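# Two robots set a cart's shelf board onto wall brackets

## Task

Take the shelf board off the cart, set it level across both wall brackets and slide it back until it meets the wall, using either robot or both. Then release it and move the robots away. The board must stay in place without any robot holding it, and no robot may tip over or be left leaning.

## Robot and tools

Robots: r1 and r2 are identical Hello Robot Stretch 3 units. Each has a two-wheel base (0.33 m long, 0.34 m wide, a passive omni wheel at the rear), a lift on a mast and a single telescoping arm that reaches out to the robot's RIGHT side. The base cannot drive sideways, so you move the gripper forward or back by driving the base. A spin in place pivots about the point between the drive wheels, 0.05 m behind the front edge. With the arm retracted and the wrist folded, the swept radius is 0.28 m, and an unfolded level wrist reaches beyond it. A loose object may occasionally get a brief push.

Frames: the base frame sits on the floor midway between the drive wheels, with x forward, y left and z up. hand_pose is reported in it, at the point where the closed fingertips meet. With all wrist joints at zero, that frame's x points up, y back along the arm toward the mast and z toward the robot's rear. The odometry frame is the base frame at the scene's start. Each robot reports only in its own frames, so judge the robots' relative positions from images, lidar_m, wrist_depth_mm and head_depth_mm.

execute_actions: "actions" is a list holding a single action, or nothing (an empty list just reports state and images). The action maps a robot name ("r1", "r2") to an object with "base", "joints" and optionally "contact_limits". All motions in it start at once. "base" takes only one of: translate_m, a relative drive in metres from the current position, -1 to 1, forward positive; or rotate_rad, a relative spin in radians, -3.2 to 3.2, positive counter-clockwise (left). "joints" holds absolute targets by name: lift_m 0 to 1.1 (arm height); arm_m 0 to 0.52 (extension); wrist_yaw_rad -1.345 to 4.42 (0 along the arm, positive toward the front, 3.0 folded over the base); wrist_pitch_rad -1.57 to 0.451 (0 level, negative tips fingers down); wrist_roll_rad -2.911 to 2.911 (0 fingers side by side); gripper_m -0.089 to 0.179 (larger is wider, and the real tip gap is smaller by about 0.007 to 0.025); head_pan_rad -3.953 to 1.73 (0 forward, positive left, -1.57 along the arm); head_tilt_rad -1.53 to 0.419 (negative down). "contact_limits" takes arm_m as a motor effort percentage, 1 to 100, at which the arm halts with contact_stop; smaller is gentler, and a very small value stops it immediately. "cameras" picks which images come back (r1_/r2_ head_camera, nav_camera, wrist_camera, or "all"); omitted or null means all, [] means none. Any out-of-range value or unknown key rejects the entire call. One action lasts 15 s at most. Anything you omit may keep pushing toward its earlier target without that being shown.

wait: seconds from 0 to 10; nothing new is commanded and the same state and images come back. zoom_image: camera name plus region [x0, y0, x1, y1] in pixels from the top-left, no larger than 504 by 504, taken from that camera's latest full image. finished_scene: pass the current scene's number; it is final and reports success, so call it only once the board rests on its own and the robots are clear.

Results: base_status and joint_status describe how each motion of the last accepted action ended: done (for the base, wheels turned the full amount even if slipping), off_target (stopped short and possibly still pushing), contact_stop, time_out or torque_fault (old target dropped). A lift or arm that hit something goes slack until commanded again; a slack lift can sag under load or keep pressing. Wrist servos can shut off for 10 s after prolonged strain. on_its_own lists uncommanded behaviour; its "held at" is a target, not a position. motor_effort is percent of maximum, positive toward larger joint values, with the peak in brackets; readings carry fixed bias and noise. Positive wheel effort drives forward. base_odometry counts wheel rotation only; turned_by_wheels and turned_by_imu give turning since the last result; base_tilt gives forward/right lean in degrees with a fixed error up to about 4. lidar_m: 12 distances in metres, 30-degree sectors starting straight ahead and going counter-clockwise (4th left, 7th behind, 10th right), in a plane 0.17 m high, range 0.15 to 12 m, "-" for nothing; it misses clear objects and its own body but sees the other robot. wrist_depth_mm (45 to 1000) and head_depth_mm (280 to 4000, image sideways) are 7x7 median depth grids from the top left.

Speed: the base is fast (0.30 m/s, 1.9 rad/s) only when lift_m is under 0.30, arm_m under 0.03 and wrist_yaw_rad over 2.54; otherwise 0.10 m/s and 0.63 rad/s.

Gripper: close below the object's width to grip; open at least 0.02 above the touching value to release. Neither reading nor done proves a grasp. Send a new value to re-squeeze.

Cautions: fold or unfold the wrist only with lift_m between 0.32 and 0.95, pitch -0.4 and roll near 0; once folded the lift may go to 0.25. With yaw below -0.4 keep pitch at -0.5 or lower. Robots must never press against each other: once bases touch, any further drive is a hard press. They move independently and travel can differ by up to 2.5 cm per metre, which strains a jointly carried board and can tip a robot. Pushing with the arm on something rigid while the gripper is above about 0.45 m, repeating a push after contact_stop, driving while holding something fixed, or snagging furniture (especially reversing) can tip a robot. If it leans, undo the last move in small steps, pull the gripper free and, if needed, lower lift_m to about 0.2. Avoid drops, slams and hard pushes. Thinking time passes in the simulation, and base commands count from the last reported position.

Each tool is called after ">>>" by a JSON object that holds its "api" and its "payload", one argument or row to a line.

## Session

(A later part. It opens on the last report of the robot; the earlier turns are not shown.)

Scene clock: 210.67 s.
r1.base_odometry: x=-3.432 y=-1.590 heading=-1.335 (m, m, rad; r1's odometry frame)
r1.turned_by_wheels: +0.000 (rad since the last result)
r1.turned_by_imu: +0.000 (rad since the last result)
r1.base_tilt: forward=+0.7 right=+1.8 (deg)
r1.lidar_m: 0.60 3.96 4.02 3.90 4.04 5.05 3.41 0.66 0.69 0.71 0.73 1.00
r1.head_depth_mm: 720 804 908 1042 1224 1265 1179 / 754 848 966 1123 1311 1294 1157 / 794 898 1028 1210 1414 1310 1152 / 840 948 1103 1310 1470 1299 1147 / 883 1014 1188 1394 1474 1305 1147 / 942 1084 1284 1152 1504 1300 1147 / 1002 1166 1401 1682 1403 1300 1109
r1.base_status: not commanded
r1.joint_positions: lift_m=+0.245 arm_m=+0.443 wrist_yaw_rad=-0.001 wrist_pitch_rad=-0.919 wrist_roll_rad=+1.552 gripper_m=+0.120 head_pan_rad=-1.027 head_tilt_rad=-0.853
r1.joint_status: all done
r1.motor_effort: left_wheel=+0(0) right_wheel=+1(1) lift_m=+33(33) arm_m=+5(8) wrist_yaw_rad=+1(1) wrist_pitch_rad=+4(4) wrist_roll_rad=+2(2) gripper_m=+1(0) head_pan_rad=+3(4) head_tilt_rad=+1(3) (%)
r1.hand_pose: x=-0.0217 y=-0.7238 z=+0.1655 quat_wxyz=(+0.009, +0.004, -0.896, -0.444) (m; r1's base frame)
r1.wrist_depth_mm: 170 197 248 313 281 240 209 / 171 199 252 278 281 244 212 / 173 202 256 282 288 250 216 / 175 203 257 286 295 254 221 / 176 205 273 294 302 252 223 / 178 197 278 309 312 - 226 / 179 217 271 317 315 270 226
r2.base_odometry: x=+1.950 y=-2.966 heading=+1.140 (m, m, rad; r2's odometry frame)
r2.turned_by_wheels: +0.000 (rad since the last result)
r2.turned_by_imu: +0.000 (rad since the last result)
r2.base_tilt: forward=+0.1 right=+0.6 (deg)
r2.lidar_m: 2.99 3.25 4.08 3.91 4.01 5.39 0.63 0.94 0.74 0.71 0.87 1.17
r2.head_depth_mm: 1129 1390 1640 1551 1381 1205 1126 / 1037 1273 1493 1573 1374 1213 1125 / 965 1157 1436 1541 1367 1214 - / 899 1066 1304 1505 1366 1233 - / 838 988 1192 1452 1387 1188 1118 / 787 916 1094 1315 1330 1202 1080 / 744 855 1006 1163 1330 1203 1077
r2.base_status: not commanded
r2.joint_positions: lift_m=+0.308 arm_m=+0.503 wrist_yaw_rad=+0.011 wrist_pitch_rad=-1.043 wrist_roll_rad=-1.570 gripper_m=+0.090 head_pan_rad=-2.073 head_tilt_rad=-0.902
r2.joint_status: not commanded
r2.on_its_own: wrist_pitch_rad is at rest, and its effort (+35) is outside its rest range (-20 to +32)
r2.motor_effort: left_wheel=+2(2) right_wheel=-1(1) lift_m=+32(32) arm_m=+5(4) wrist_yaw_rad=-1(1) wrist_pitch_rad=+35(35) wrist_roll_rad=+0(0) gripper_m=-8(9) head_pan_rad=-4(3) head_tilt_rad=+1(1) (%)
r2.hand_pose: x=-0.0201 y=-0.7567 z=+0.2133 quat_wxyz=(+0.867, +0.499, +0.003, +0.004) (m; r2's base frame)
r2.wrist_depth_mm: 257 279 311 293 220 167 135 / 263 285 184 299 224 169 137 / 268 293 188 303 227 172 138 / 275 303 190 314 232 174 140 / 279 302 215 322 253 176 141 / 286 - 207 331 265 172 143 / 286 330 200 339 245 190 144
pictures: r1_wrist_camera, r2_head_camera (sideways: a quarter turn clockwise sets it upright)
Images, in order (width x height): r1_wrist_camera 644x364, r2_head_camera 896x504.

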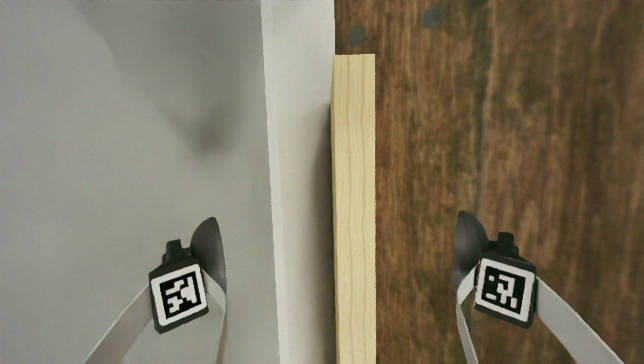

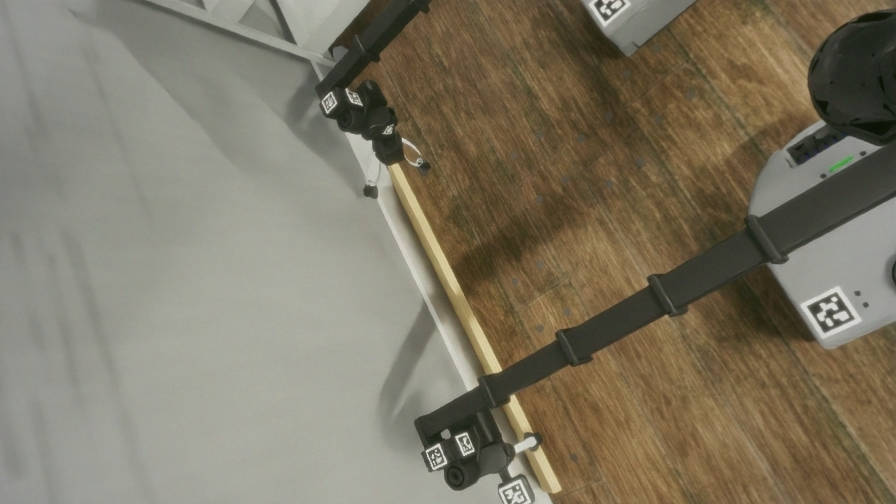

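>>> {"api": "execute_actions", "payload": {
  "actions": [
    {"r1": {"joints": {"arm_m": 0.464, "lift_m": 0.208}}}
  ],
  "cameras": ["r1_wrist_camera", "r2_head_camera"]
}}

Scene clock: 211.90 s.
r1.base_odometry: x=-3.432 y=-1.590 heading=-1.335 (m, m, rad; r1's odometry frame)
r1.turned_by_wheels: +0.000 (rad since the last result)
r1.turned_by_imu: +0.000 (rad since the last result)
r1.base_tilt: forward=+0.7 right=+1.6 (deg)
r1.lidar_m: 0.60 3.99 4.04 3.90 4.04 5.12 3.40 0.66 0.69 0.71 0.73 1.00
r1.head_depth_mm: 720 802 908 1046 1222 1269 1179 / 755 849 963 1121 1314 1301 1153 / 794 895 1030 1205 1413 1302 1151 / 837 950 1106 1310 1474 1310 1152 / 886 1012 1189 1388 1474 1299 1146 / 939 1083 1290 1155 1507 1298 1146 / 1002 1169 1402 1690 1402 1299 1107
r1.base_status: not commanded
r1.joint_positions: lift_m=+0.208 arm_m=+0.464 wrist_yaw_rad=-0.001 wrist_pitch_rad=-0.918 wrist_roll_rad=+1.552 gripper_m=+0.120 head_pan_rad=-1.027 head_tilt_rad=-0.853
r1.joint_status: all done
r1.motor_effort: left_wheel=+0(0) right_wheel=+1(1) lift_m=+34(32) arm_m=+5(6) wrist_yaw_rad=+1(1) wrist_pitch_rad=+4(4) wrist_roll_rad=+1(2) gripper_m=+1(1) head_pan_rad=+4(3) head_tilt_rad=+2(1) (%)
r1.hand_pose: x=-0.0217 y=-0.7449 z=+0.1285 quat_wxyz=(+0.009, +0.004, -0.896, -0.444) (m; r1's base frame)
r1.wrist_depth_mm: 154 178 224 254 242 209 183 / 156 180 228 100 245 213 185 / 157 183 230 102 250 218 188 / 158 184 233 105 255 222 192 / 159 186 247 262 261 220 196 / 161 179 252 265 269 - 198 / 161 198 246 271 275 237 196
r2.base_odometry: x=+1.950 y=-2.966 heading=+1.140 (m, m, rad; r2's odometry frame)
r2.turned_by_wheels: +0.000 (rad since the last result)
r2.turned_by_imu: +0.000 (rad since the last result)
r2.base_tilt: forward=+0.2 right=+0.2 (deg)
r2.lidar_m: 2.99 3.26 4.07 3.90 4.04 5.39 0.63 0.94 0.74 0.71 0.87 1.17
r2.head_depth_mm: 1132 1390 1663 1545 1379 1199 1132 / 1039 1272 1489 1574 1371 1216 1126 / 965 1159 1443 1538 1361 1220 - / 894 1064 1312 1508 1359 1226 - / 840 983 1194 1445 1382 1191 1121 / 790 916 1094 1319 1330 1206 1081 / 745 856 1005 1160 1329 1204 1079
r2.base_status: not commanded
r2.joint_positions: lift_m=+0.308 arm_m=+0.503 wrist_yaw_rad=+0.011 wrist_pitch_rad=-1.043 wrist_roll_rad=-1.570 gripper_m=+0.090 head_pan_rad=-2.073 head_tilt_rad=-0.902
r2.joint_status: not commanded
r2.on_its_own: wrist_pitch_rad is at rest, and its effort (+35) is outside its rest range (-20 to +32)
r2.motor_effort: left_wheel=+2(2) right_wheel=-1(1) lift_m=+32(32) arm_m=+5(5) wrist_yaw_rad=-1(1) wrist_pitch_rad=+35(35) wrist_roll_rad=+0(0) gripper_m=-9(9) head_pan_rad=-4(4) head_tilt_rad=+1(1) (%)
r2.hand_pose: x=-0.0201 y=-0.7567 z=+0.2133 quat_wxyz=(+0.867, +0.499, +0.003, +0.004) (m; r2's base frame)
r2.wrist_depth_mm: 259 281 311 291 220 167 135 / 264 285 185 299 223 170 137 / 270 293 188 306 228 173 138 / 275 303 191 315 230 174 140 / 281 304 214 322 254 176 141 / 287 - 207 333 264 173 143 / 283 331 200 343 245 189 144
pictures: r1_wrist_camera, r2_head_camera (sideways: a quarter turn clockwise sets it upright)
Images, in order (width x height): r1_wrist_camera 644x364, r2_head_camera 896x504.

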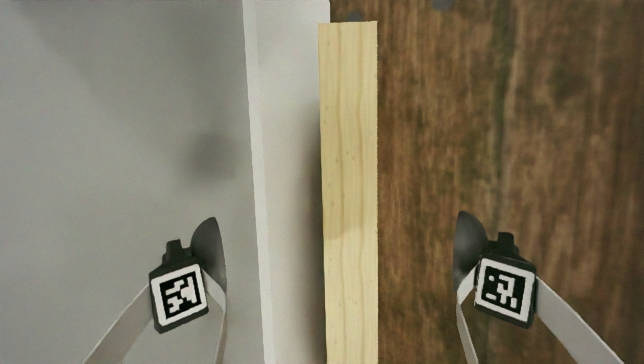

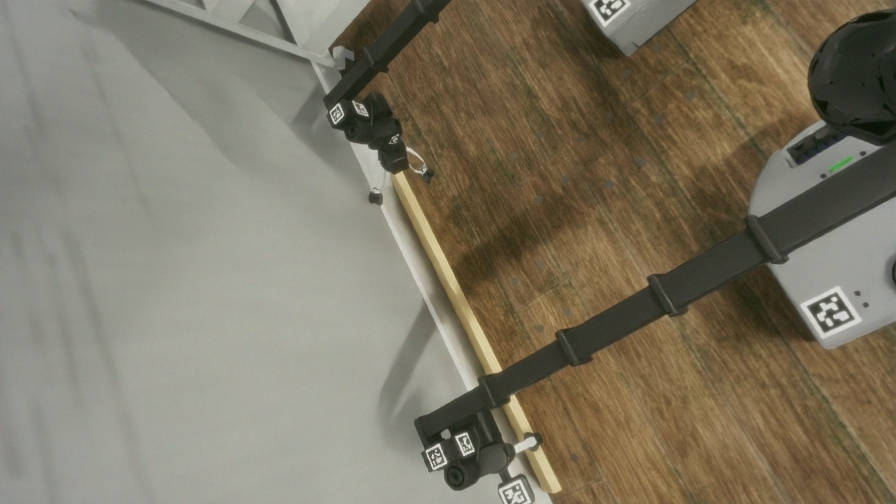

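>>> {"api": "execute_actions", "payload": {
  "actions": [
    {"r1": {"joints": {"arm_m": 0.485, "lift_m": 0.180, "gripper_m": 0.085}}}
  ],
  "cameras": ["r1_wrist_camera", "r2_head_camera"]
}}

Scene clock: 213.40 s.
r1.base_odometry: x=-3.432 y=-1.590 heading=-1.335 (m, m, rad; r1's odometry frame)
r1.turned_by_wheels: +0.000 (rad since the last result)
r1.turned_by_imu: +0.000 (rad since the last result)
r1.base_tilt: forward=+0.8 right=+1.7 (deg)
r1.lidar_m: 0.60 3.95 4.06 3.89 4.03 5.10 3.38 0.66 0.69 0.71 0.73 1.00
r1.head_depth_mm: 720 803 907 1045 1222 1289 1178 / 754 846 963 1123 1313 1299 1157 / 796 899 1031 1209 1409 1306 1149 / 837 951 1104 1311 1471 1305 1147 / 884 1012 1188 1391 1463 1304 1151 / 938 1084 1287 1157 1509 1301 1145 / 999 1169 1406 1683 1404 1300 1109
r1.base_status: not commanded
r1.joint_positions: lift_m=+0.180 arm_m=+0.485 wrist_yaw_rad=-0.001 wrist_pitch_rad=-0.918 wrist_roll_rad=+1.552 gripper_m=+0.085 head_pan_rad=-1.027 head_tilt_rad=-0.853
r1.joint_status: all done
r1.motor_effort: left_wheel=+0(0) right_wheel=+1(1) lift_m=+33(34) arm_m=+4(6) wrist_yaw_rad=+1(1) wrist_pitch_rad=+4(4) wrist_roll_rad=+2(1) gripper_m=+0(81) head_pan_rad=+4(4) head_tilt_rad=+2(3) (%)
r1.hand_pose: x=-0.0217 y=-0.7659 z=+0.1005 quat_wxyz=(+0.009, +0.004, -0.896, -0.444) (m; r1's base frame)
r1.wrist_depth_mm: 137 159 195 64 203 187 162 / 138 161 201 66 207 190 165 / 140 163 205 67 211 193 167 / 141 165 208 69 217 197 171 / 143 167 204 71 71 199 174 / 144 168 - 73 72 197 176 / 146 165 219 241 235 214 179
r2.base_odometry: x=+1.950 y=-2.966 heading=+1.140 (m, m, rad; r2's odometry frame)
r2.turned_by_wheels: +0.000 (rad since the last result)
r2.turned_by_imu: +0.000 (rad since the last result)
r2.base_tilt: forward=+0.2 right=+0.5 (deg)
r2.lidar_m: 2.99 3.26 4.08 3.91 4.03 5.40 0.63 0.95 0.74 0.71 0.87 1.17
r2.head_depth_mm: 1130 1392 1687 1525 1376 1206 1128 / 1043 1273 1491 1545 1375 1216 1123 / 962 1163 1438 1538 1367 1217 - / 895 1065 1304 1506 1365 1225 - / 838 984 1188 1450 1390 1189 1114 / 790 916 1092 1316 1339 1201 1078 / 742 856 1008 1157 1326 1198 1079
r2.base_status: not commanded
r2.joint_positions: lift_m=+0.308 arm_m=+0.503 wrist_yaw_rad=+0.011 wrist_pitch_rad=-1.043 wrist_roll_rad=-1.570 gripper_m=+0.090 head_pan_rad=-2.073 head_tilt_rad=-0.902
r2.joint_status: not commanded
r2.on_its_own: wrist_pitch_rad is at rest, and its effort (+35) is outside its rest range (-20 to +32)
r2.motor_effort: left_wheel=+2(2) right_wheel=-1(1) lift_m=+32(32) arm_m=+5(4) wrist_yaw_rad=-2(1) wrist_pitch_rad=+35(35) wrist_roll_rad=+0(0) gripper_m=-9(9) head_pan_rad=-3(4) head_tilt_rad=+0(1) (%)
r2.hand_pose: x=-0.0201 y=-0.7567 z=+0.2133 quat_wxyz=(+0.867, +0.499, +0.003, +0.004) (m; r2's base frame)
r2.wrist_depth_mm: 258 280 313 292 219 167 135 / 263 283 184 301 223 170 137 / 269 292 187 307 227 173 138 / 273 303 192 317 231 175 139 / 280 304 215 322 255 176 141 / 286 - 207 332 264 173 142 / 285 331 201 341 243 190 144
pictures: r1_wrist_camera, r2_head_camera (sideways: a quarter turn clockwise sets it upright)
Images, in order (width x height): r1_wrist_camera 644x364, r2_head_camera 896x504.

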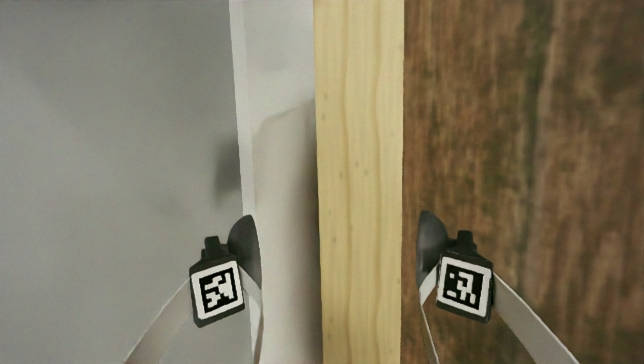

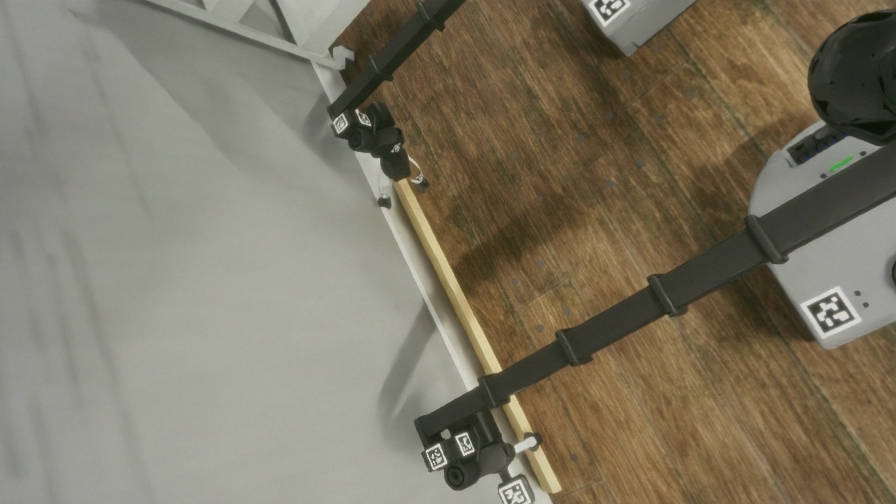

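>>> {"api": "execute_actions", "payload": {
  "actions": [
    {"r1": {"joints": {"gripper_m": -0.015}}}
  ],
  "cameras": ["r1_wrist_camera", "r2_head_camera", "r2_wrist_camera"]
}}

Scene clock: 215.03 s.
r1.base_odometry: x=-3.432 y=-1.590 heading=-1.335 (m, m, rad; r1's odometry frame)
r1.turned_by_wheels: +0.000 (rad since the last result)
r1.turned_by_imu: +0.000 (rad since the last result)
r1.base_tilt: forward=+0.7 right=+1.7 (deg)
r1.lidar_m: 0.60 3.95 4.04 3.89 4.04 5.08 3.42 0.66 0.69 0.71 0.74 1.00
r1.head_depth_mm: 719 803 908 1047 1224 1288 1174 / 754 847 963 1121 1323 1295 1153 / 793 897 1030 1206 1415 1304 1151 / 837 950 1105 1309 1471 1307 1149 / 887 1014 1190 1394 1476 1301 1145 / 938 1083 1289 1153 1503 1300 1145 / 1004 1170 1412 1685 1406 1301 1107
r1.base_status: not commanded
r1.joint_positions: lift_m=+0.180 arm_m=+0.485 wrist_yaw_rad=-0.001 wrist_pitch_rad=-0.925 wrist_roll_rad=+1.552 gripper_m=-0.014 head_pan_rad=-1.027 head_tilt_rad=-0.853
r1.joint_status: all done
r1.motor_effort: left_wheel=+0(0) right_wheel=+1(1) lift_m=+34(34) arm_m=+5(5) wrist_yaw_rad=+1(1) wrist_pitch_rad=+6(8) wrist_roll_rad=+1(2) gripper_m=-22(92) head_pan_rad=+3(4) head_tilt_rad=+2(3) (%)
r1.hand_pose: x=-0.0217 y=-0.7645 z=+0.0996 quat_wxyz=(+0.009, +0.004, -0.895, -0.446) (m; r1's base frame)
r1.wrist_depth_mm: 138 161 196 64 211 186 162 / 140 162 198 66 217 189 164 / 141 164 205 67 221 193 168 / 142 166 210 69 224 196 170 / 143 167 213 71 226 200 173 / 145 169 202 72 223 204 176 / 146 171 228 74 244 203 179
r2.base_odometry: x=+1.950 y=-2.966 heading=+1.140 (m, m, rad; r2's odometry frame)
r2.turned_by_wheels: +0.000 (rad since the last result)
r2.turned_by_imu: +0.000 (rad since the last result)
r2.base_tilt: forward=+0.2 right=+0.4 (deg)
r2.lidar_m: 2.98 3.26 4.10 3.90 4.04 5.40 0.63 1.03 0.74 0.71 0.87 1.17
r2.head_depth_mm: 1132 1399 1688 1519 1376 1198 1126 / 1045 1272 1488 1550 1379 1221 1121 / 963 1159 1430 1542 1364 1214 - / 896 1068 1305 1516 1366 1231 - / 837 986 1186 1456 1387 1191 1117 / 788 917 1089 1319 1331 1200 1082 / 744 856 1008 1163 1330 1209 1077
r2.base_status: not commanded
r2.joint_positions: lift_m=+0.308 arm_m=+0.503 wrist_yaw_rad=+0.011 wrist_pitch_rad=-1.043 wrist_roll_rad=-1.570 gripper_m=+0.090 head_pan_rad=-2.073 head_tilt_rad=-0.902
r2.joint_status: not commanded
r2.on_its_own: wrist_pitch_rad is at rest, and its effort (+35) is outside its rest range (-20 to +32)
r2.motor_effort: left_wheel=+2(2) right_wheel=-1(1) lift_m=+32(32) arm_m=+5(5) wrist_yaw_rad=-1(1) wrist_pitch_rad=+35(35) wrist_roll_rad=+0(0) gripper_m=-9(9) head_pan_rad=-3(4) head_tilt_rad=+1(1) (%)
r2.hand_pose: x=-0.0201 y=-0.7567 z=+0.2133 quat_wxyz=(+0.867, +0.499, +0.003, +0.004) (m; r2's base frame)
r2.wrist_depth_mm: 259 281 313 290 219 167 135 / 263 289 181 300 224 170 136 / 270 297 184 303 227 172 138 / 275 304 187 316 231 175 140 / 280 303 210 321 252 175 141 / 286 - 214 329 265 172 143 / 289 328 217 341 243 189 144
pictures: r1_wrist_camera, r2_head_camera (sideways: a quarter turn clockwise sets it upright), r2_wrist_camera
Images, in order (width x height): r1_wrist_camera 644x364, r2_head_camera 896x504, r2_wrist_camera 644x364.

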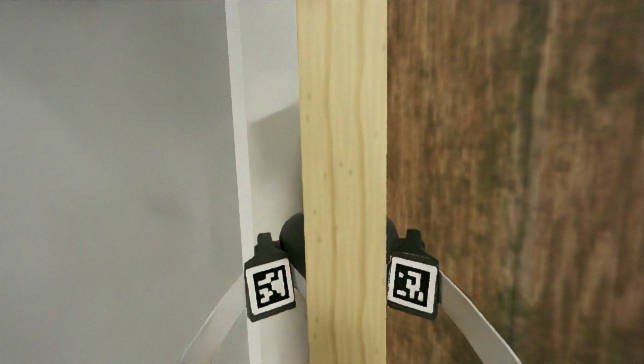

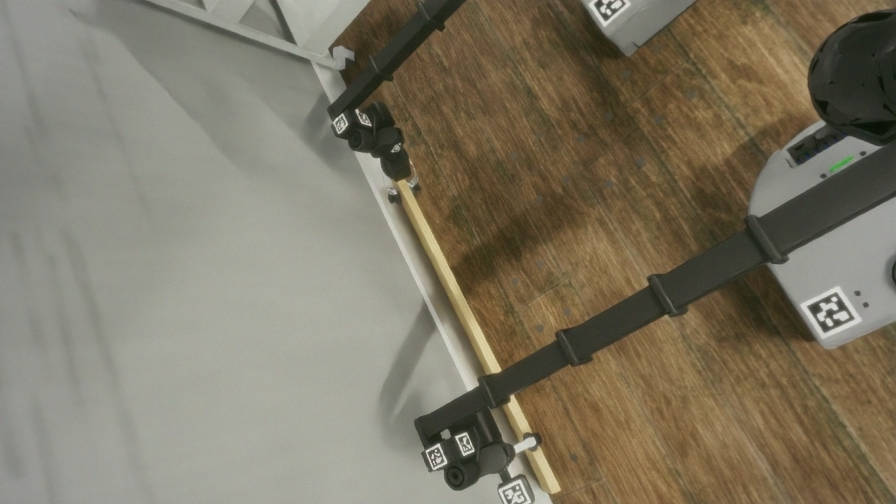

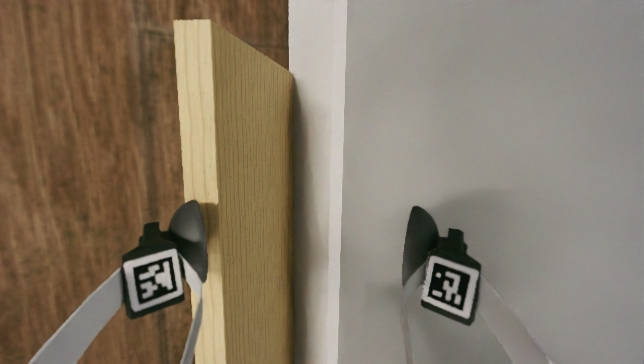

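>>> {"api": "execute_actions", "payload": {
  "actions": []
}}

Scene clock: 215.50 s.
r1.base_odometry: x=-3.432 y=-1.590 heading=-1.335 (m, m, rad; r1's odometry frame)
r1.turned_by_wheels: +0.000 (rad since the last result)
r1.turned_by_imu: +0.000 (rad since the last result)
r1.base_tilt: forward=+0.9 right=+1.7 (deg)
r1.lidar_m: 0.60 3.97 4.05 3.89 4.03 5.08 3.41 0.66 0.69 0.71 0.73 1.00
r1.head_depth_mm: 719 804 909 1043 1218 1285 1176 / 753 848 966 1120 1326 1295 1152 / 794 895 1026 1211 1418 1308 1155 / 837 953 1101 1314 1466 1303 1148 / 883 1016 1186 1398 1471 1302 1149 / 937 1084 1285 1152 1495 1299 1143 / 998 1168 1405 1688 1408 1302 1110
r1.base_status: not commanded
r1.joint_positions: lift_m=+0.180 arm_m=+0.485 wrist_yaw_rad=-0.001 wrist_pitch_rad=-0.925 wrist_roll_rad=+1.552 gripper_m=-0.011 head_pan_rad=-1.027 head_tilt_rad=-0.853
r1.joint_status: all done
r1.motor_effort: left_wheel=+0(0) right_wheel=+1(1) lift_m=+34(34) arm_m=+5(5) wrist_yaw_rad=+1(1) wrist_pitch_rad=+6(8) wrist_roll_rad=+2(2) gripper_m=-20(92) head_pan_rad=+3(4) head_tilt_rad=+2(3) (%)
r1.hand_pose: x=-0.0217 y=-0.7645 z=+0.0996 quat_wxyz=(+0.009, +0.004, -0.895, -0.446) (m; r1's base frame)
r1.wrist_depth_mm: 138 161 196 64 212 186 162 / 139 163 200 66 216 189 165 / 141 164 204 67 220 192 167 / 142 166 211 69 225 197 171 / 143 168 214 71 226 200 173 / 145 170 202 72 223 205 176 / 147 172 230 75 245 203 180
r2.base_odometry: x=+1.950 y=-2.966 heading=+1.140 (m, m, rad; r2's odometry frame)
r2.turned_by_wheels: +0.000 (rad since the last result)
r2.turned_by_imu: +0.000 (rad since the last result)
r2.base_tilt: forward=+0.2 right=+0.6 (deg)
r2.lidar_m: 2.98 3.24 4.09 3.91 4.04 5.39 0.63 1.03 0.74 0.71 0.87 1.17
r2.head_depth_mm: 1131 1391 1694 1512 1370 1206 1123 / 1039 1279 1493 1544 1369 1221 1126 / 959 1164 1436 1538 1367 1215 - / 897 1068 1308 1507 1366 1230 - / 839 987 1192 1446 1388 1187 1115 / 789 916 1088 1316 1334 1203 1082 / 743 854 1008 1162 1323 1200 1076
r2.base_status: not commanded
r2.joint_positions: lift_m=+0.308 arm_m=+0.503 wrist_yaw_rad=+0.011 wrist_pitch_rad=-1.043 wrist_roll_rad=-1.570 gripper_m=+0.090 head_pan_rad=-2.073 head_tilt_rad=-0.902
r2.joint_status: not commanded
r2.on_its_own: wrist_pitch_rad is at rest, and its effort (+35) is outside its rest range (-20 to +32)
r2.motor_effort: left_wheel=+2(2) right_wheel=-1(1) lift_m=+32(32) arm_m=+4(5) wrist_yaw_rad=-1(1) wrist_pitch_rad=+35(35) wrist_roll_rad=+0(0) gripper_m=-8(9) head_pan_rad=-4(4) head_tilt_rad=+1(1) (%)
r2.hand_pose: x=-0.0201 y=-0.7567 z=+0.2133 quat_wxyz=(+0.867, +0.499, +0.003, +0.004) (m; r2's base frame)
r2.wrist_depth_mm: 257 282 312 292 219 167 135 / 262 287 181 299 224 170 137 / 269 297 184 308 226 172 138 / 276 303 187 314 230 174 140 / 281 304 211 321 253 176 141 / 288 - 215 331 264 172 142 / 286 330 218 341 243 189 144
pictures: r1_head_camera (sideways: a quarter turn clockwise sets it upright), r1_nav_camera (sideways: a quarter turn counterclockwise sets it upright), r1_wrist_camera, r2_head_camera (sideways: a quarter turn clockwise sets it upright), r2_nav_camera (sideways: a quarter turn counterclockwise sets it upright), r2_wrist_camera
Images, in order (width x height): r1_head_camera 896x504, r1_nav_camera 672x504, r1_wrist_camera 644x364, r2_head_camera 896x504, r2_nav_camera 672x504, r2_wrist_camera 644x364.

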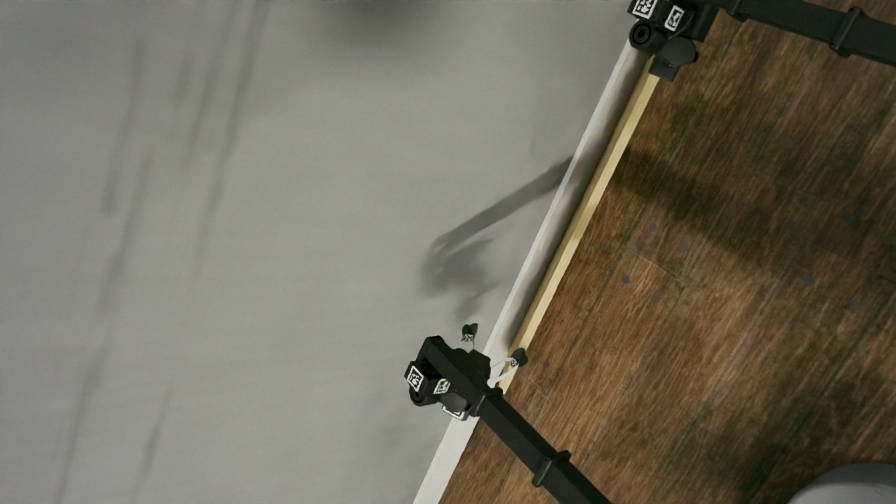

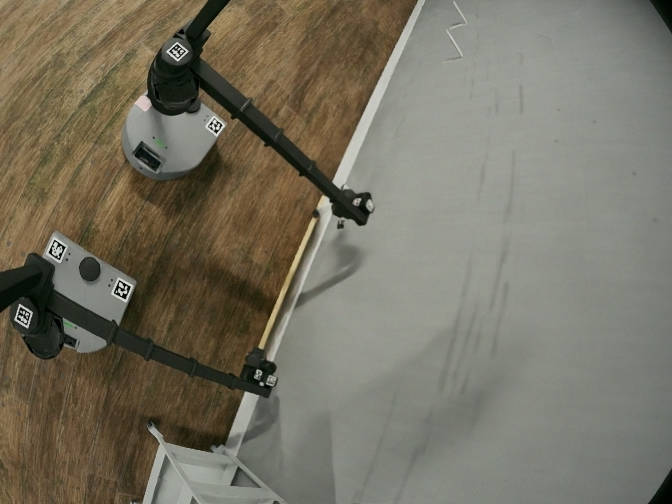

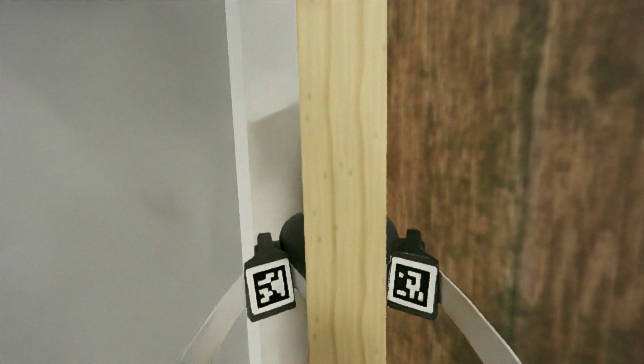

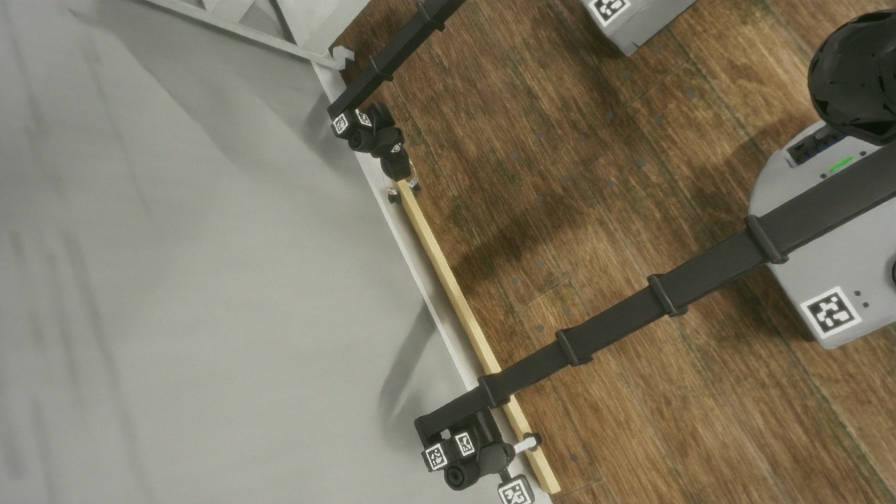

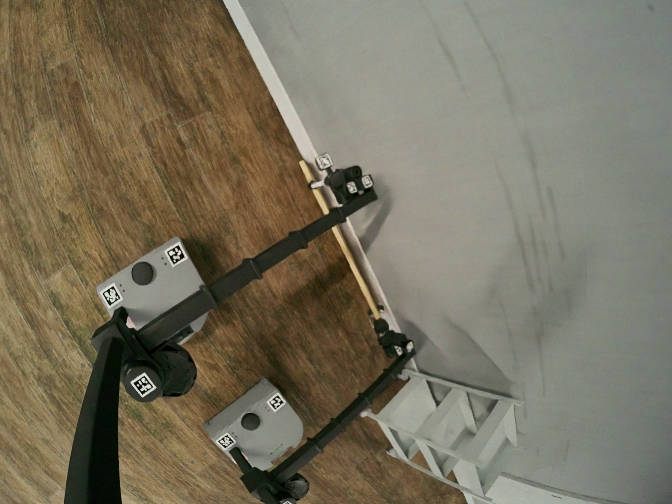

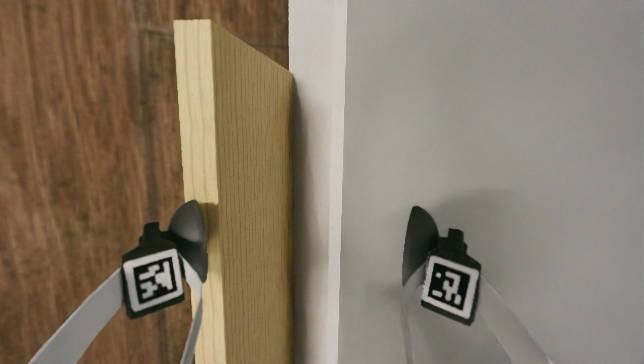

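>>> {"api": "execute_actions", "payload": {
  "actions": [
    {"r2": {"joints": {"arm_m": 0.485, "wrist_pitch_rad": -1.0}}}
  ],
  "cameras": ["r2_wrist_camera", "r2_head_camera", "r1_wrist_camera"]
}}

Scene clock: 216.63 s.
r1.base_odometry: x=-3.432 y=-1.590 heading=-1.335 (m, m, rad; r1's odometry frame)
r1.turned_by_wheels: +0.000 (rad since the last result)
r1.turned_by_imu: +0.000 (rad since the last result)
r1.base_tilt: forward=+0.7 right=+1.8 (deg)
r1.lidar_m: 0.60 3.95 4.06 3.90 4.02 5.08 3.41 0.66 0.69 0.71 0.73 1.00
r1.head_depth_mm: 721 803 905 1044 1224 1285 1173 / 757 848 963 1120 1313 1300 1154 / 793 898 1030 1210 1409 1306 1149 / 838 951 1103 1307 1481 1304 1152 / 886 1017 1188 1411 1474 1302 1149 / 939 1086 1288 1135 1500 1297 1145 / 999 1169 1410 1684 1408 1297 1108
r1.base_status: not commanded
r1.joint_positions: lift_m=+0.180 arm_m=+0.485 wrist_yaw_rad=-0.001 wrist_pitch_rad=-0.925 wrist_roll_rad=+1.552 gripper_m=-0.008 head_pan_rad=-1.027 head_tilt_rad=-0.853
r1.joint_status: not commanded
r1.on_its_own: gripper_m is held at -0.009, not at your -0.015, by its stall guard, which is not easing now
r1.motor_effort: left_wheel=+0(0) right_wheel=+1(1) lift_m=+34(34) arm_m=+4(5) wrist_yaw_rad=+1(1) wrist_pitch_rad=+7(7) wrist_roll_rad=+1(1) gripper_m=-20(21) head_pan_rad=+3(3) head_tilt_rad=+1(2) (%)
r1.hand_pose: x=-0.0217 y=-0.7643 z=+0.0995 quat_wxyz=(+0.008, +0.003, -0.895, -0.447) (m; r1's base frame)
r1.wrist_depth_mm: 138 161 195 64 206 185 162 / 140 163 199 66 211 188 165 / 141 164 204 67 216 192 168 / 143 166 210 69 224 198 170 / 144 168 212 71 225 200 173 / 145 170 202 72 223 204 176 / 146 172 228 75 243 203 179
r2.base_odometry: x=+1.950 y=-2.966 heading=+1.140 (m, m, rad; r2's odometry frame)
r2.turned_by_wheels: +0.000 (rad since the last result)
r2.turned_by_imu: +0.000 (rad since the last result)
r2.base_tilt: forward=+0.1 right=+0.6 (deg)
r2.lidar_m: 2.99 3.27 4.08 3.90 4.01 5.41 0.63 1.03 0.74 0.71 0.87 1.17
r2.head_depth_mm: 1130 1391 1689 1523 1380 1198 1129 / 1038 1274 1494 1547 1379 1218 1123 / 962 1163 1430 1535 1363 1216 - / 898 1063 1311 1509 1360 1228 - / 840 985 1190 1442 1389 1186 1116 / 789 916 1093 1314 1337 1201 1078 / 745 855 1006 1176 1328 1202 1079
r2.base_status: not commanded
r2.joint_positions: lift_m=+0.308 arm_m=+0.485 wrist_yaw_rad=+0.011 wrist_pitch_rad=-1.010 wrist_roll_rad=-1.570 gripper_m=+0.090 head_pan_rad=-2.073 head_tilt_rad=-0.902
r2.joint_status: all done
r2.motor_effort: left_wheel=+2(2) right_wheel=-1(1) lift_m=+32(32) arm_m=-2(4) wrist_yaw_rad=-2(1) wrist_pitch_rad=+4(35) wrist_roll_rad=+0(0) gripper_m=+0(9) head_pan_rad=-4(4) head_tilt_rad=+1(1) (%)
r2.hand_pose: x=-0.0200 y=-0.7461 z=+0.2170 quat_wxyz=(+0.875, +0.484, +0.003, +0.004) (m; r2's base frame)
r2.wrist_depth_mm: 259 283 308 301 230 178 144 / 262 290 190 303 234 179 146 / 267 299 193 312 239 183 148 / 274 304 195 317 243 186 149 / 280 308 228 323 265 187 151 / 286 308 230 338 275 183 153 / 289 335 238 349 257 203 155
pictures: r1_wrist_camera, r2_head_camera (sideways: a quarter turn clockwise sets it upright), r2_wrist_camera
Images, in order (width x height): r1_wrist_camera 644x364, r2_head_camera 896x504, r2_wrist_camera 644x364.

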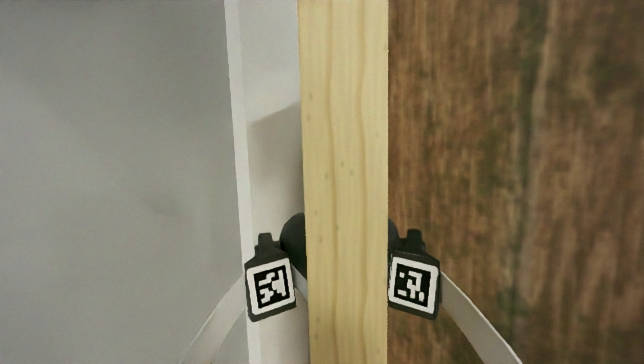

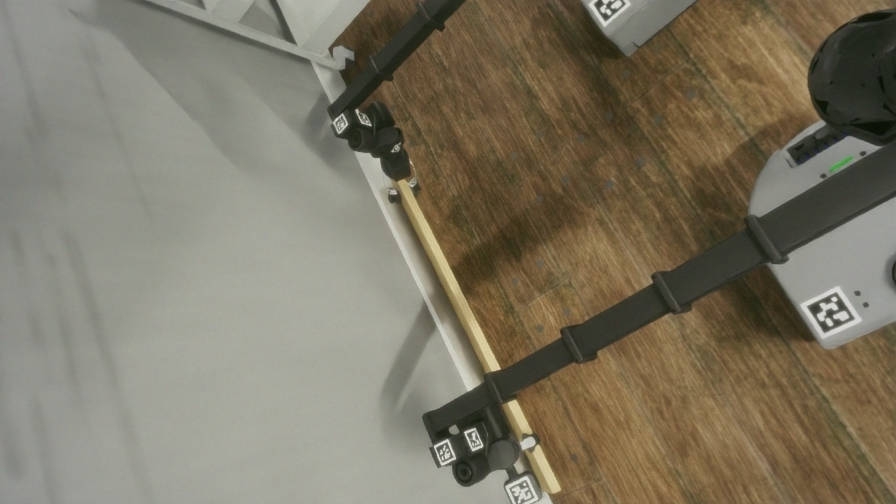

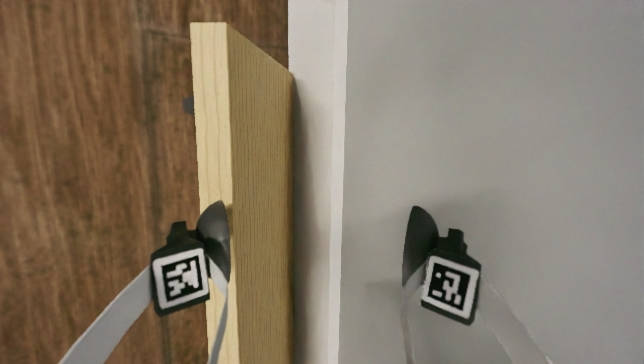

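>>> {"api": "execute_actions", "payload": {
  "actions": [
    {"r2": {"joints": {"arm_m": 0.43, "lift_m": 0.328}}}
  ],
  "cameras": ["r2_wrist_camera", "r2_head_camera"]
}}

>>> {"api": "execute_actions", "payload": {
  "actions": [
    {"r2": {"joints": {"arm_m": 0.421, "lift_m": 0.288, "wrist_pitch_rad": -0.91, "gripper_m": 0.12}}}
  ],
  "cameras": ["r2_wrist_camera", "r2_head_camera", "r1_head_camera"]
}}

Scene clock: 218.27 s.
r1.base_odometry: x=-3.432 y=-1.590 heading=-1.335 (m, m, rad; r1's odometry frame)
r1.turned_by_wheels: +0.000 (rad since the last result)
r1.turned_by_imu: +0.000 (rad since the last result)
r1.base_tilt: forward=+0.7 right=+1.7 (deg)
r1.lidar_m: 0.60 3.95 4.07 3.90 4.04 5.07 3.41 0.66 0.69 0.71 0.74 1.00
r1.head_depth_mm: 721 801 907 1046 1220 1285 1179 / 754 845 965 1121 1307 1300 1152 / 794 896 1029 1209 1405 1307 1151 / 837 951 1104 1308 1471 1311 1147 / 884 1015 1189 1420 1472 1301 1148 / 937 1089 1285 1079 1505 1300 1147 / 1003 1169 1412 1666 1437 1294 1105
r1.base_status: not commanded
r1.joint_positions: lift_m=+0.180 arm_m=+0.485 wrist_yaw_rad=-0.001 wrist_pitch_rad=-0.925 wrist_roll_rad=+1.552 gripper_m=-0.008 head_pan_rad=-1.027 head_tilt_rad=-0.853
r1.joint_status: not commanded
r1.on_its_own: gripper_m is held at -0.009, not at your -0.015, by its stall guard, which is not easing now
r1.motor_effort: left_wheel=+0(0) right_wheel=+1(1) lift_m=+34(34) arm_m=+5(5) wrist_yaw_rad=+1(1) wrist_pitch_rad=+7(7) wrist_roll_rad=+1(1) gripper_m=-19(20) head_pan_rad=+3(3) head_tilt_rad=+3(3) (%)
r1.hand_pose: x=-0.0217 y=-0.7643 z=+0.0995 quat_wxyz=(+0.008, +0.003, -0.895, -0.447) (m; r1's base frame)
r1.wrist_depth_mm: 138 161 195 64 207 185 161 / 139 163 199 66 211 189 164 / 141 164 205 67 217 192 167 / 142 166 210 69 224 196 170 / 144 168 213 71 225 201 173 / 145 171 202 72 223 203 177 / 146 171 228 75 243 202 180
r2.base_odometry: x=+1.950 y=-2.966 heading=+1.140 (m, m, rad; r2's odometry frame)
r2.turned_by_wheels: +0.000 (rad since the last result)
r2.turned_by_imu: +0.000 (rad since the last result)
r2.base_tilt: forward=+0.2 right=+0.6 (deg)
r2.lidar_m: 2.98 3.26 4.07 3.89 4.06 5.40 0.63 1.03 0.74 0.71 0.88 1.17
r2.head_depth_mm: 1135 1388 1676 1523 1380 1205 1132 / 1038 1268 1496 1539 1374 1215 1128 / 959 1161 1437 1535 1356 1208 - / 900 1070 1308 1505 1361 1228 - / 839 988 1182 1445 1388 1195 1114 / 787 916 1092 1285 1334 1205 1080 / 744 854 1007 1193 1330 1203 1078
r2.base_status: not commanded
r2.joint_positions: lift_m=+0.328 arm_m=+0.430 wrist_yaw_rad=+0.011 wrist_pitch_rad=-1.009 wrist_roll_rad=-1.570 gripper_m=+0.090 head_pan_rad=-2.073 head_tilt_rad=-0.902
r2.joint_status: all done
r2.motor_effort: left_wheel=+1(2) right_wheel=-1(1) lift_m=+37(39) arm_m=-1(1) wrist_yaw_rad=-1(2) wrist_pitch_rad=+4(4) wrist_roll_rad=+0(0) gripper_m=-1(1) head_pan_rad=-4(3) head_tilt_rad=+1(1) (%)
r2.hand_pose: x=-0.0200 y=-0.6913 z=+0.2369 quat_wxyz=(+0.875, +0.484, +0.003, +0.004) (m; r2's base frame)
r2.wrist_depth_mm: 271 299 342 372 297 229 187 / 278 310 351 343 305 233 189 / 284 313 362 354 309 238 193 / 290 323 374 360 314 241 195 / 296 329 393 369 343 243 196 / 302 323 407 381 359 239 198 / 306 356 406 396 333 261 201
pictures: r2_head_camera (sideways: a quarter turn clockwise sets it upright), r2_wrist_camera
Images, in order (width x height): r2_head_camera 896x504, r2_wrist_camera 644x364.

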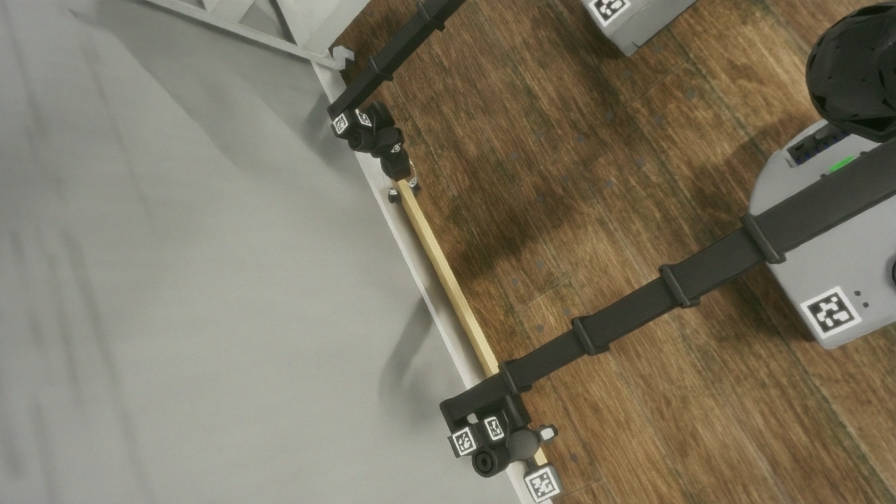

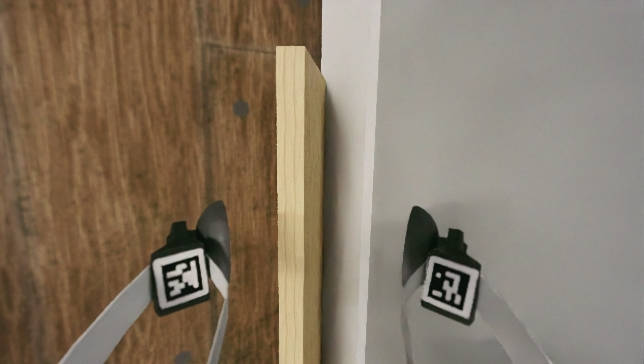

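Scene clock: 219.43 s.
r1.base_odometry: x=-3.432 y=-1.590 heading=-1.335 (m, m, rad; r1's odometry frame)
r1.turned_by_wheels: +0.000 (rad since the last result)
r1.turned_by_imu: +0.000 (rad since the last result)
r1.base_tilt: forward=+0.8 right=+1.7 (deg)
r1.lidar_m: 0.60 3.96 4.05 3.90 4.03 5.13 3.42 0.66 0.69 0.71 0.73 0.89
r1.head_depth_mm: 721 803 908 1045 1221 1288 1177 / 755 848 963 1122 1318 1294 1155 / 795 896 1027 1209 1416 1311 1151 / 838 952 1106 1311 1468 1303 1148 / 885 1014 1188 1423 1472 1306 1145 / 939 1087 1287 1404 1465 1301 1146 / 998 1168 1407 1678 1408 1300 1107
r1.base_status: not commanded
r1.joint_positions: lift_m=+0.180 arm_m=+0.485 wrist_yaw_rad=-0.001 wrist_pitch_rad=-0.925 wrist_roll_rad=+1.552 gripper_m=-0.008 head_pan_rad=-1.027 head_tilt_rad=-0.853
r1.joint_status: not commanded
r1.on_its_own: gripper_m is held at -0.009, not at your -0.015, by its stall guard, which is not easing now
r1.motor_effort: left_wheel=+0(0) right_wheel=+1(1) lift_m=+34(34) arm_m=+5(4) wrist_yaw_rad=+1(1) wrist_pitch_rad=+7(7) wrist_roll_rad=+1(1) gripper_m=-20(20) head_pan_rad=+3(3) head_tilt_rad=+1(2) (%)
r1.hand_pose: x=-0.0217 y=-0.7643 z=+0.0995 quat_wxyz=(+0.008, +0.003, -0.895, -0.447) (m; r1's base frame)
r1.wrist_depth_mm: 138 161 196 64 207 185 162 / 140 162 199 66 211 188 164 / 141 164 205 67 216 192 168 / 142 166 210 69 223 197 170 / 144 168 214 70 226 200 173 / 145 170 202 72 223 204 176 / 146 172 228 75 244 204 179
r2.base_odometry: x=+1.950 y=-2.966 heading=+1.140 (m, m, rad; r2's odometry frame)
r2.turned_by_wheels: +0.000 (rad since the last result)
r2.turned_by_imu: +0.000 (rad since the last result)
r2.base_tilt: forward=+0.2 right=+0.5 (deg)
r2.lidar_m: 2.99 3.26 4.10 3.90 4.03 5.44 0.63 1.03 0.74 0.71 0.87 1.17
r2.head_depth_mm: 1131 1393 1686 1516 1374 1202 1112 / 1036 1274 1489 1543 1376 1214 1122 / 962 1162 1439 1540 1371 1215 - / 894 1068 1306 1516 1364 1235 - / 838 986 1188 1452 1385 1189 1117 / 788 914 1095 1308 1326 1206 1078 / 745 856 1008 1216 1327 1201 1083
r2.base_status: not commanded
r2.joint_positions: lift_m=+0.288 arm_m=+0.421 wrist_yaw_rad=+0.011 wrist_pitch_rad=-0.922 wrist_roll_rad=-1.570 gripper_m=+0.120 head_pan_rad=-2.073 head_tilt_rad=-0.902
r2.joint_status: all done
r2.motor_effort: left_wheel=+2(1) right_wheel=-1(1) lift_m=+31(35) arm_m=-2(4) wrist_yaw_rad=-1(1) wrist_pitch_rad=+4(4) wrist_roll_rad=+0(0) gripper_m=+0(81) head_pan_rad=-3(3) head_tilt_rad=+1(1) (%)
r2.hand_pose: x=-0.0198 y=-0.7019 z=+0.2082 quat_wxyz=(+0.895, +0.445, +0.002, +0.005) (m; r2's base frame)
r2.wrist_depth_mm: 245 272 317 333 276 220 183 / 251 281 326 312 283 225 185 / 255 285 335 323 289 226 188 / 259 292 342 333 291 230 190 / 264 291 357 344 308 227 192 / 269 - 370 358 318 220 194 / 271 315 375 370 315 251 193
pictures: r1_head_camera (sideways: a quarter turn clockwise sets it upright), r2_head_camera (sideways: a quarter turn clockwise sets it upright), r2_wrist_camera
Images, in order (width x height): r1_head_camera 896x504, r2_head_camera 896x504, r2_wrist_camera 644x364.

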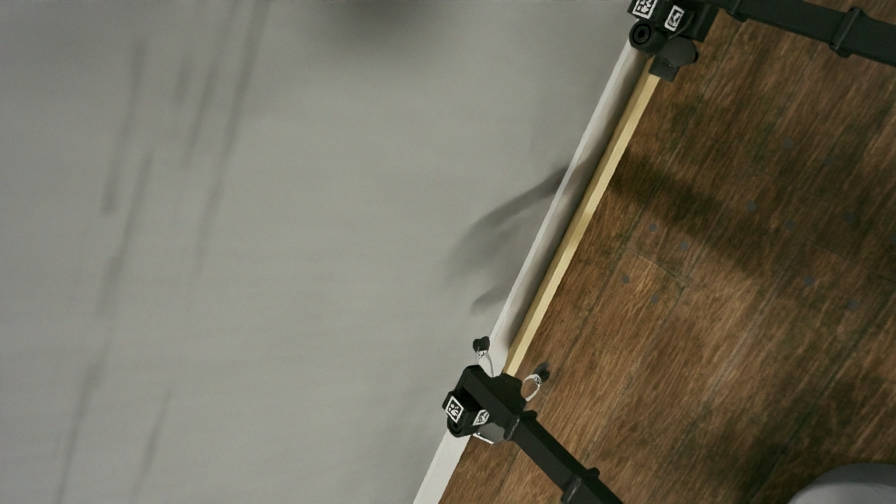

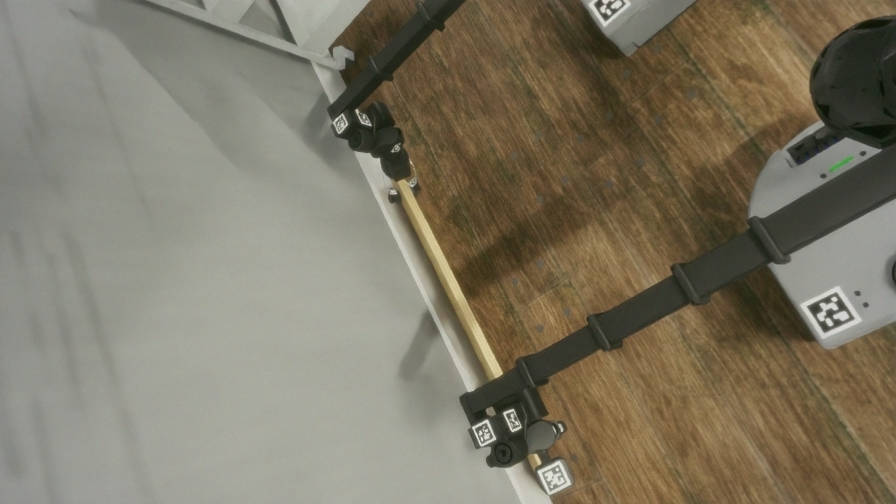

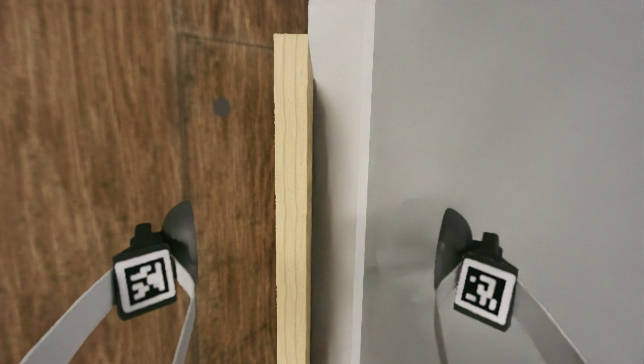

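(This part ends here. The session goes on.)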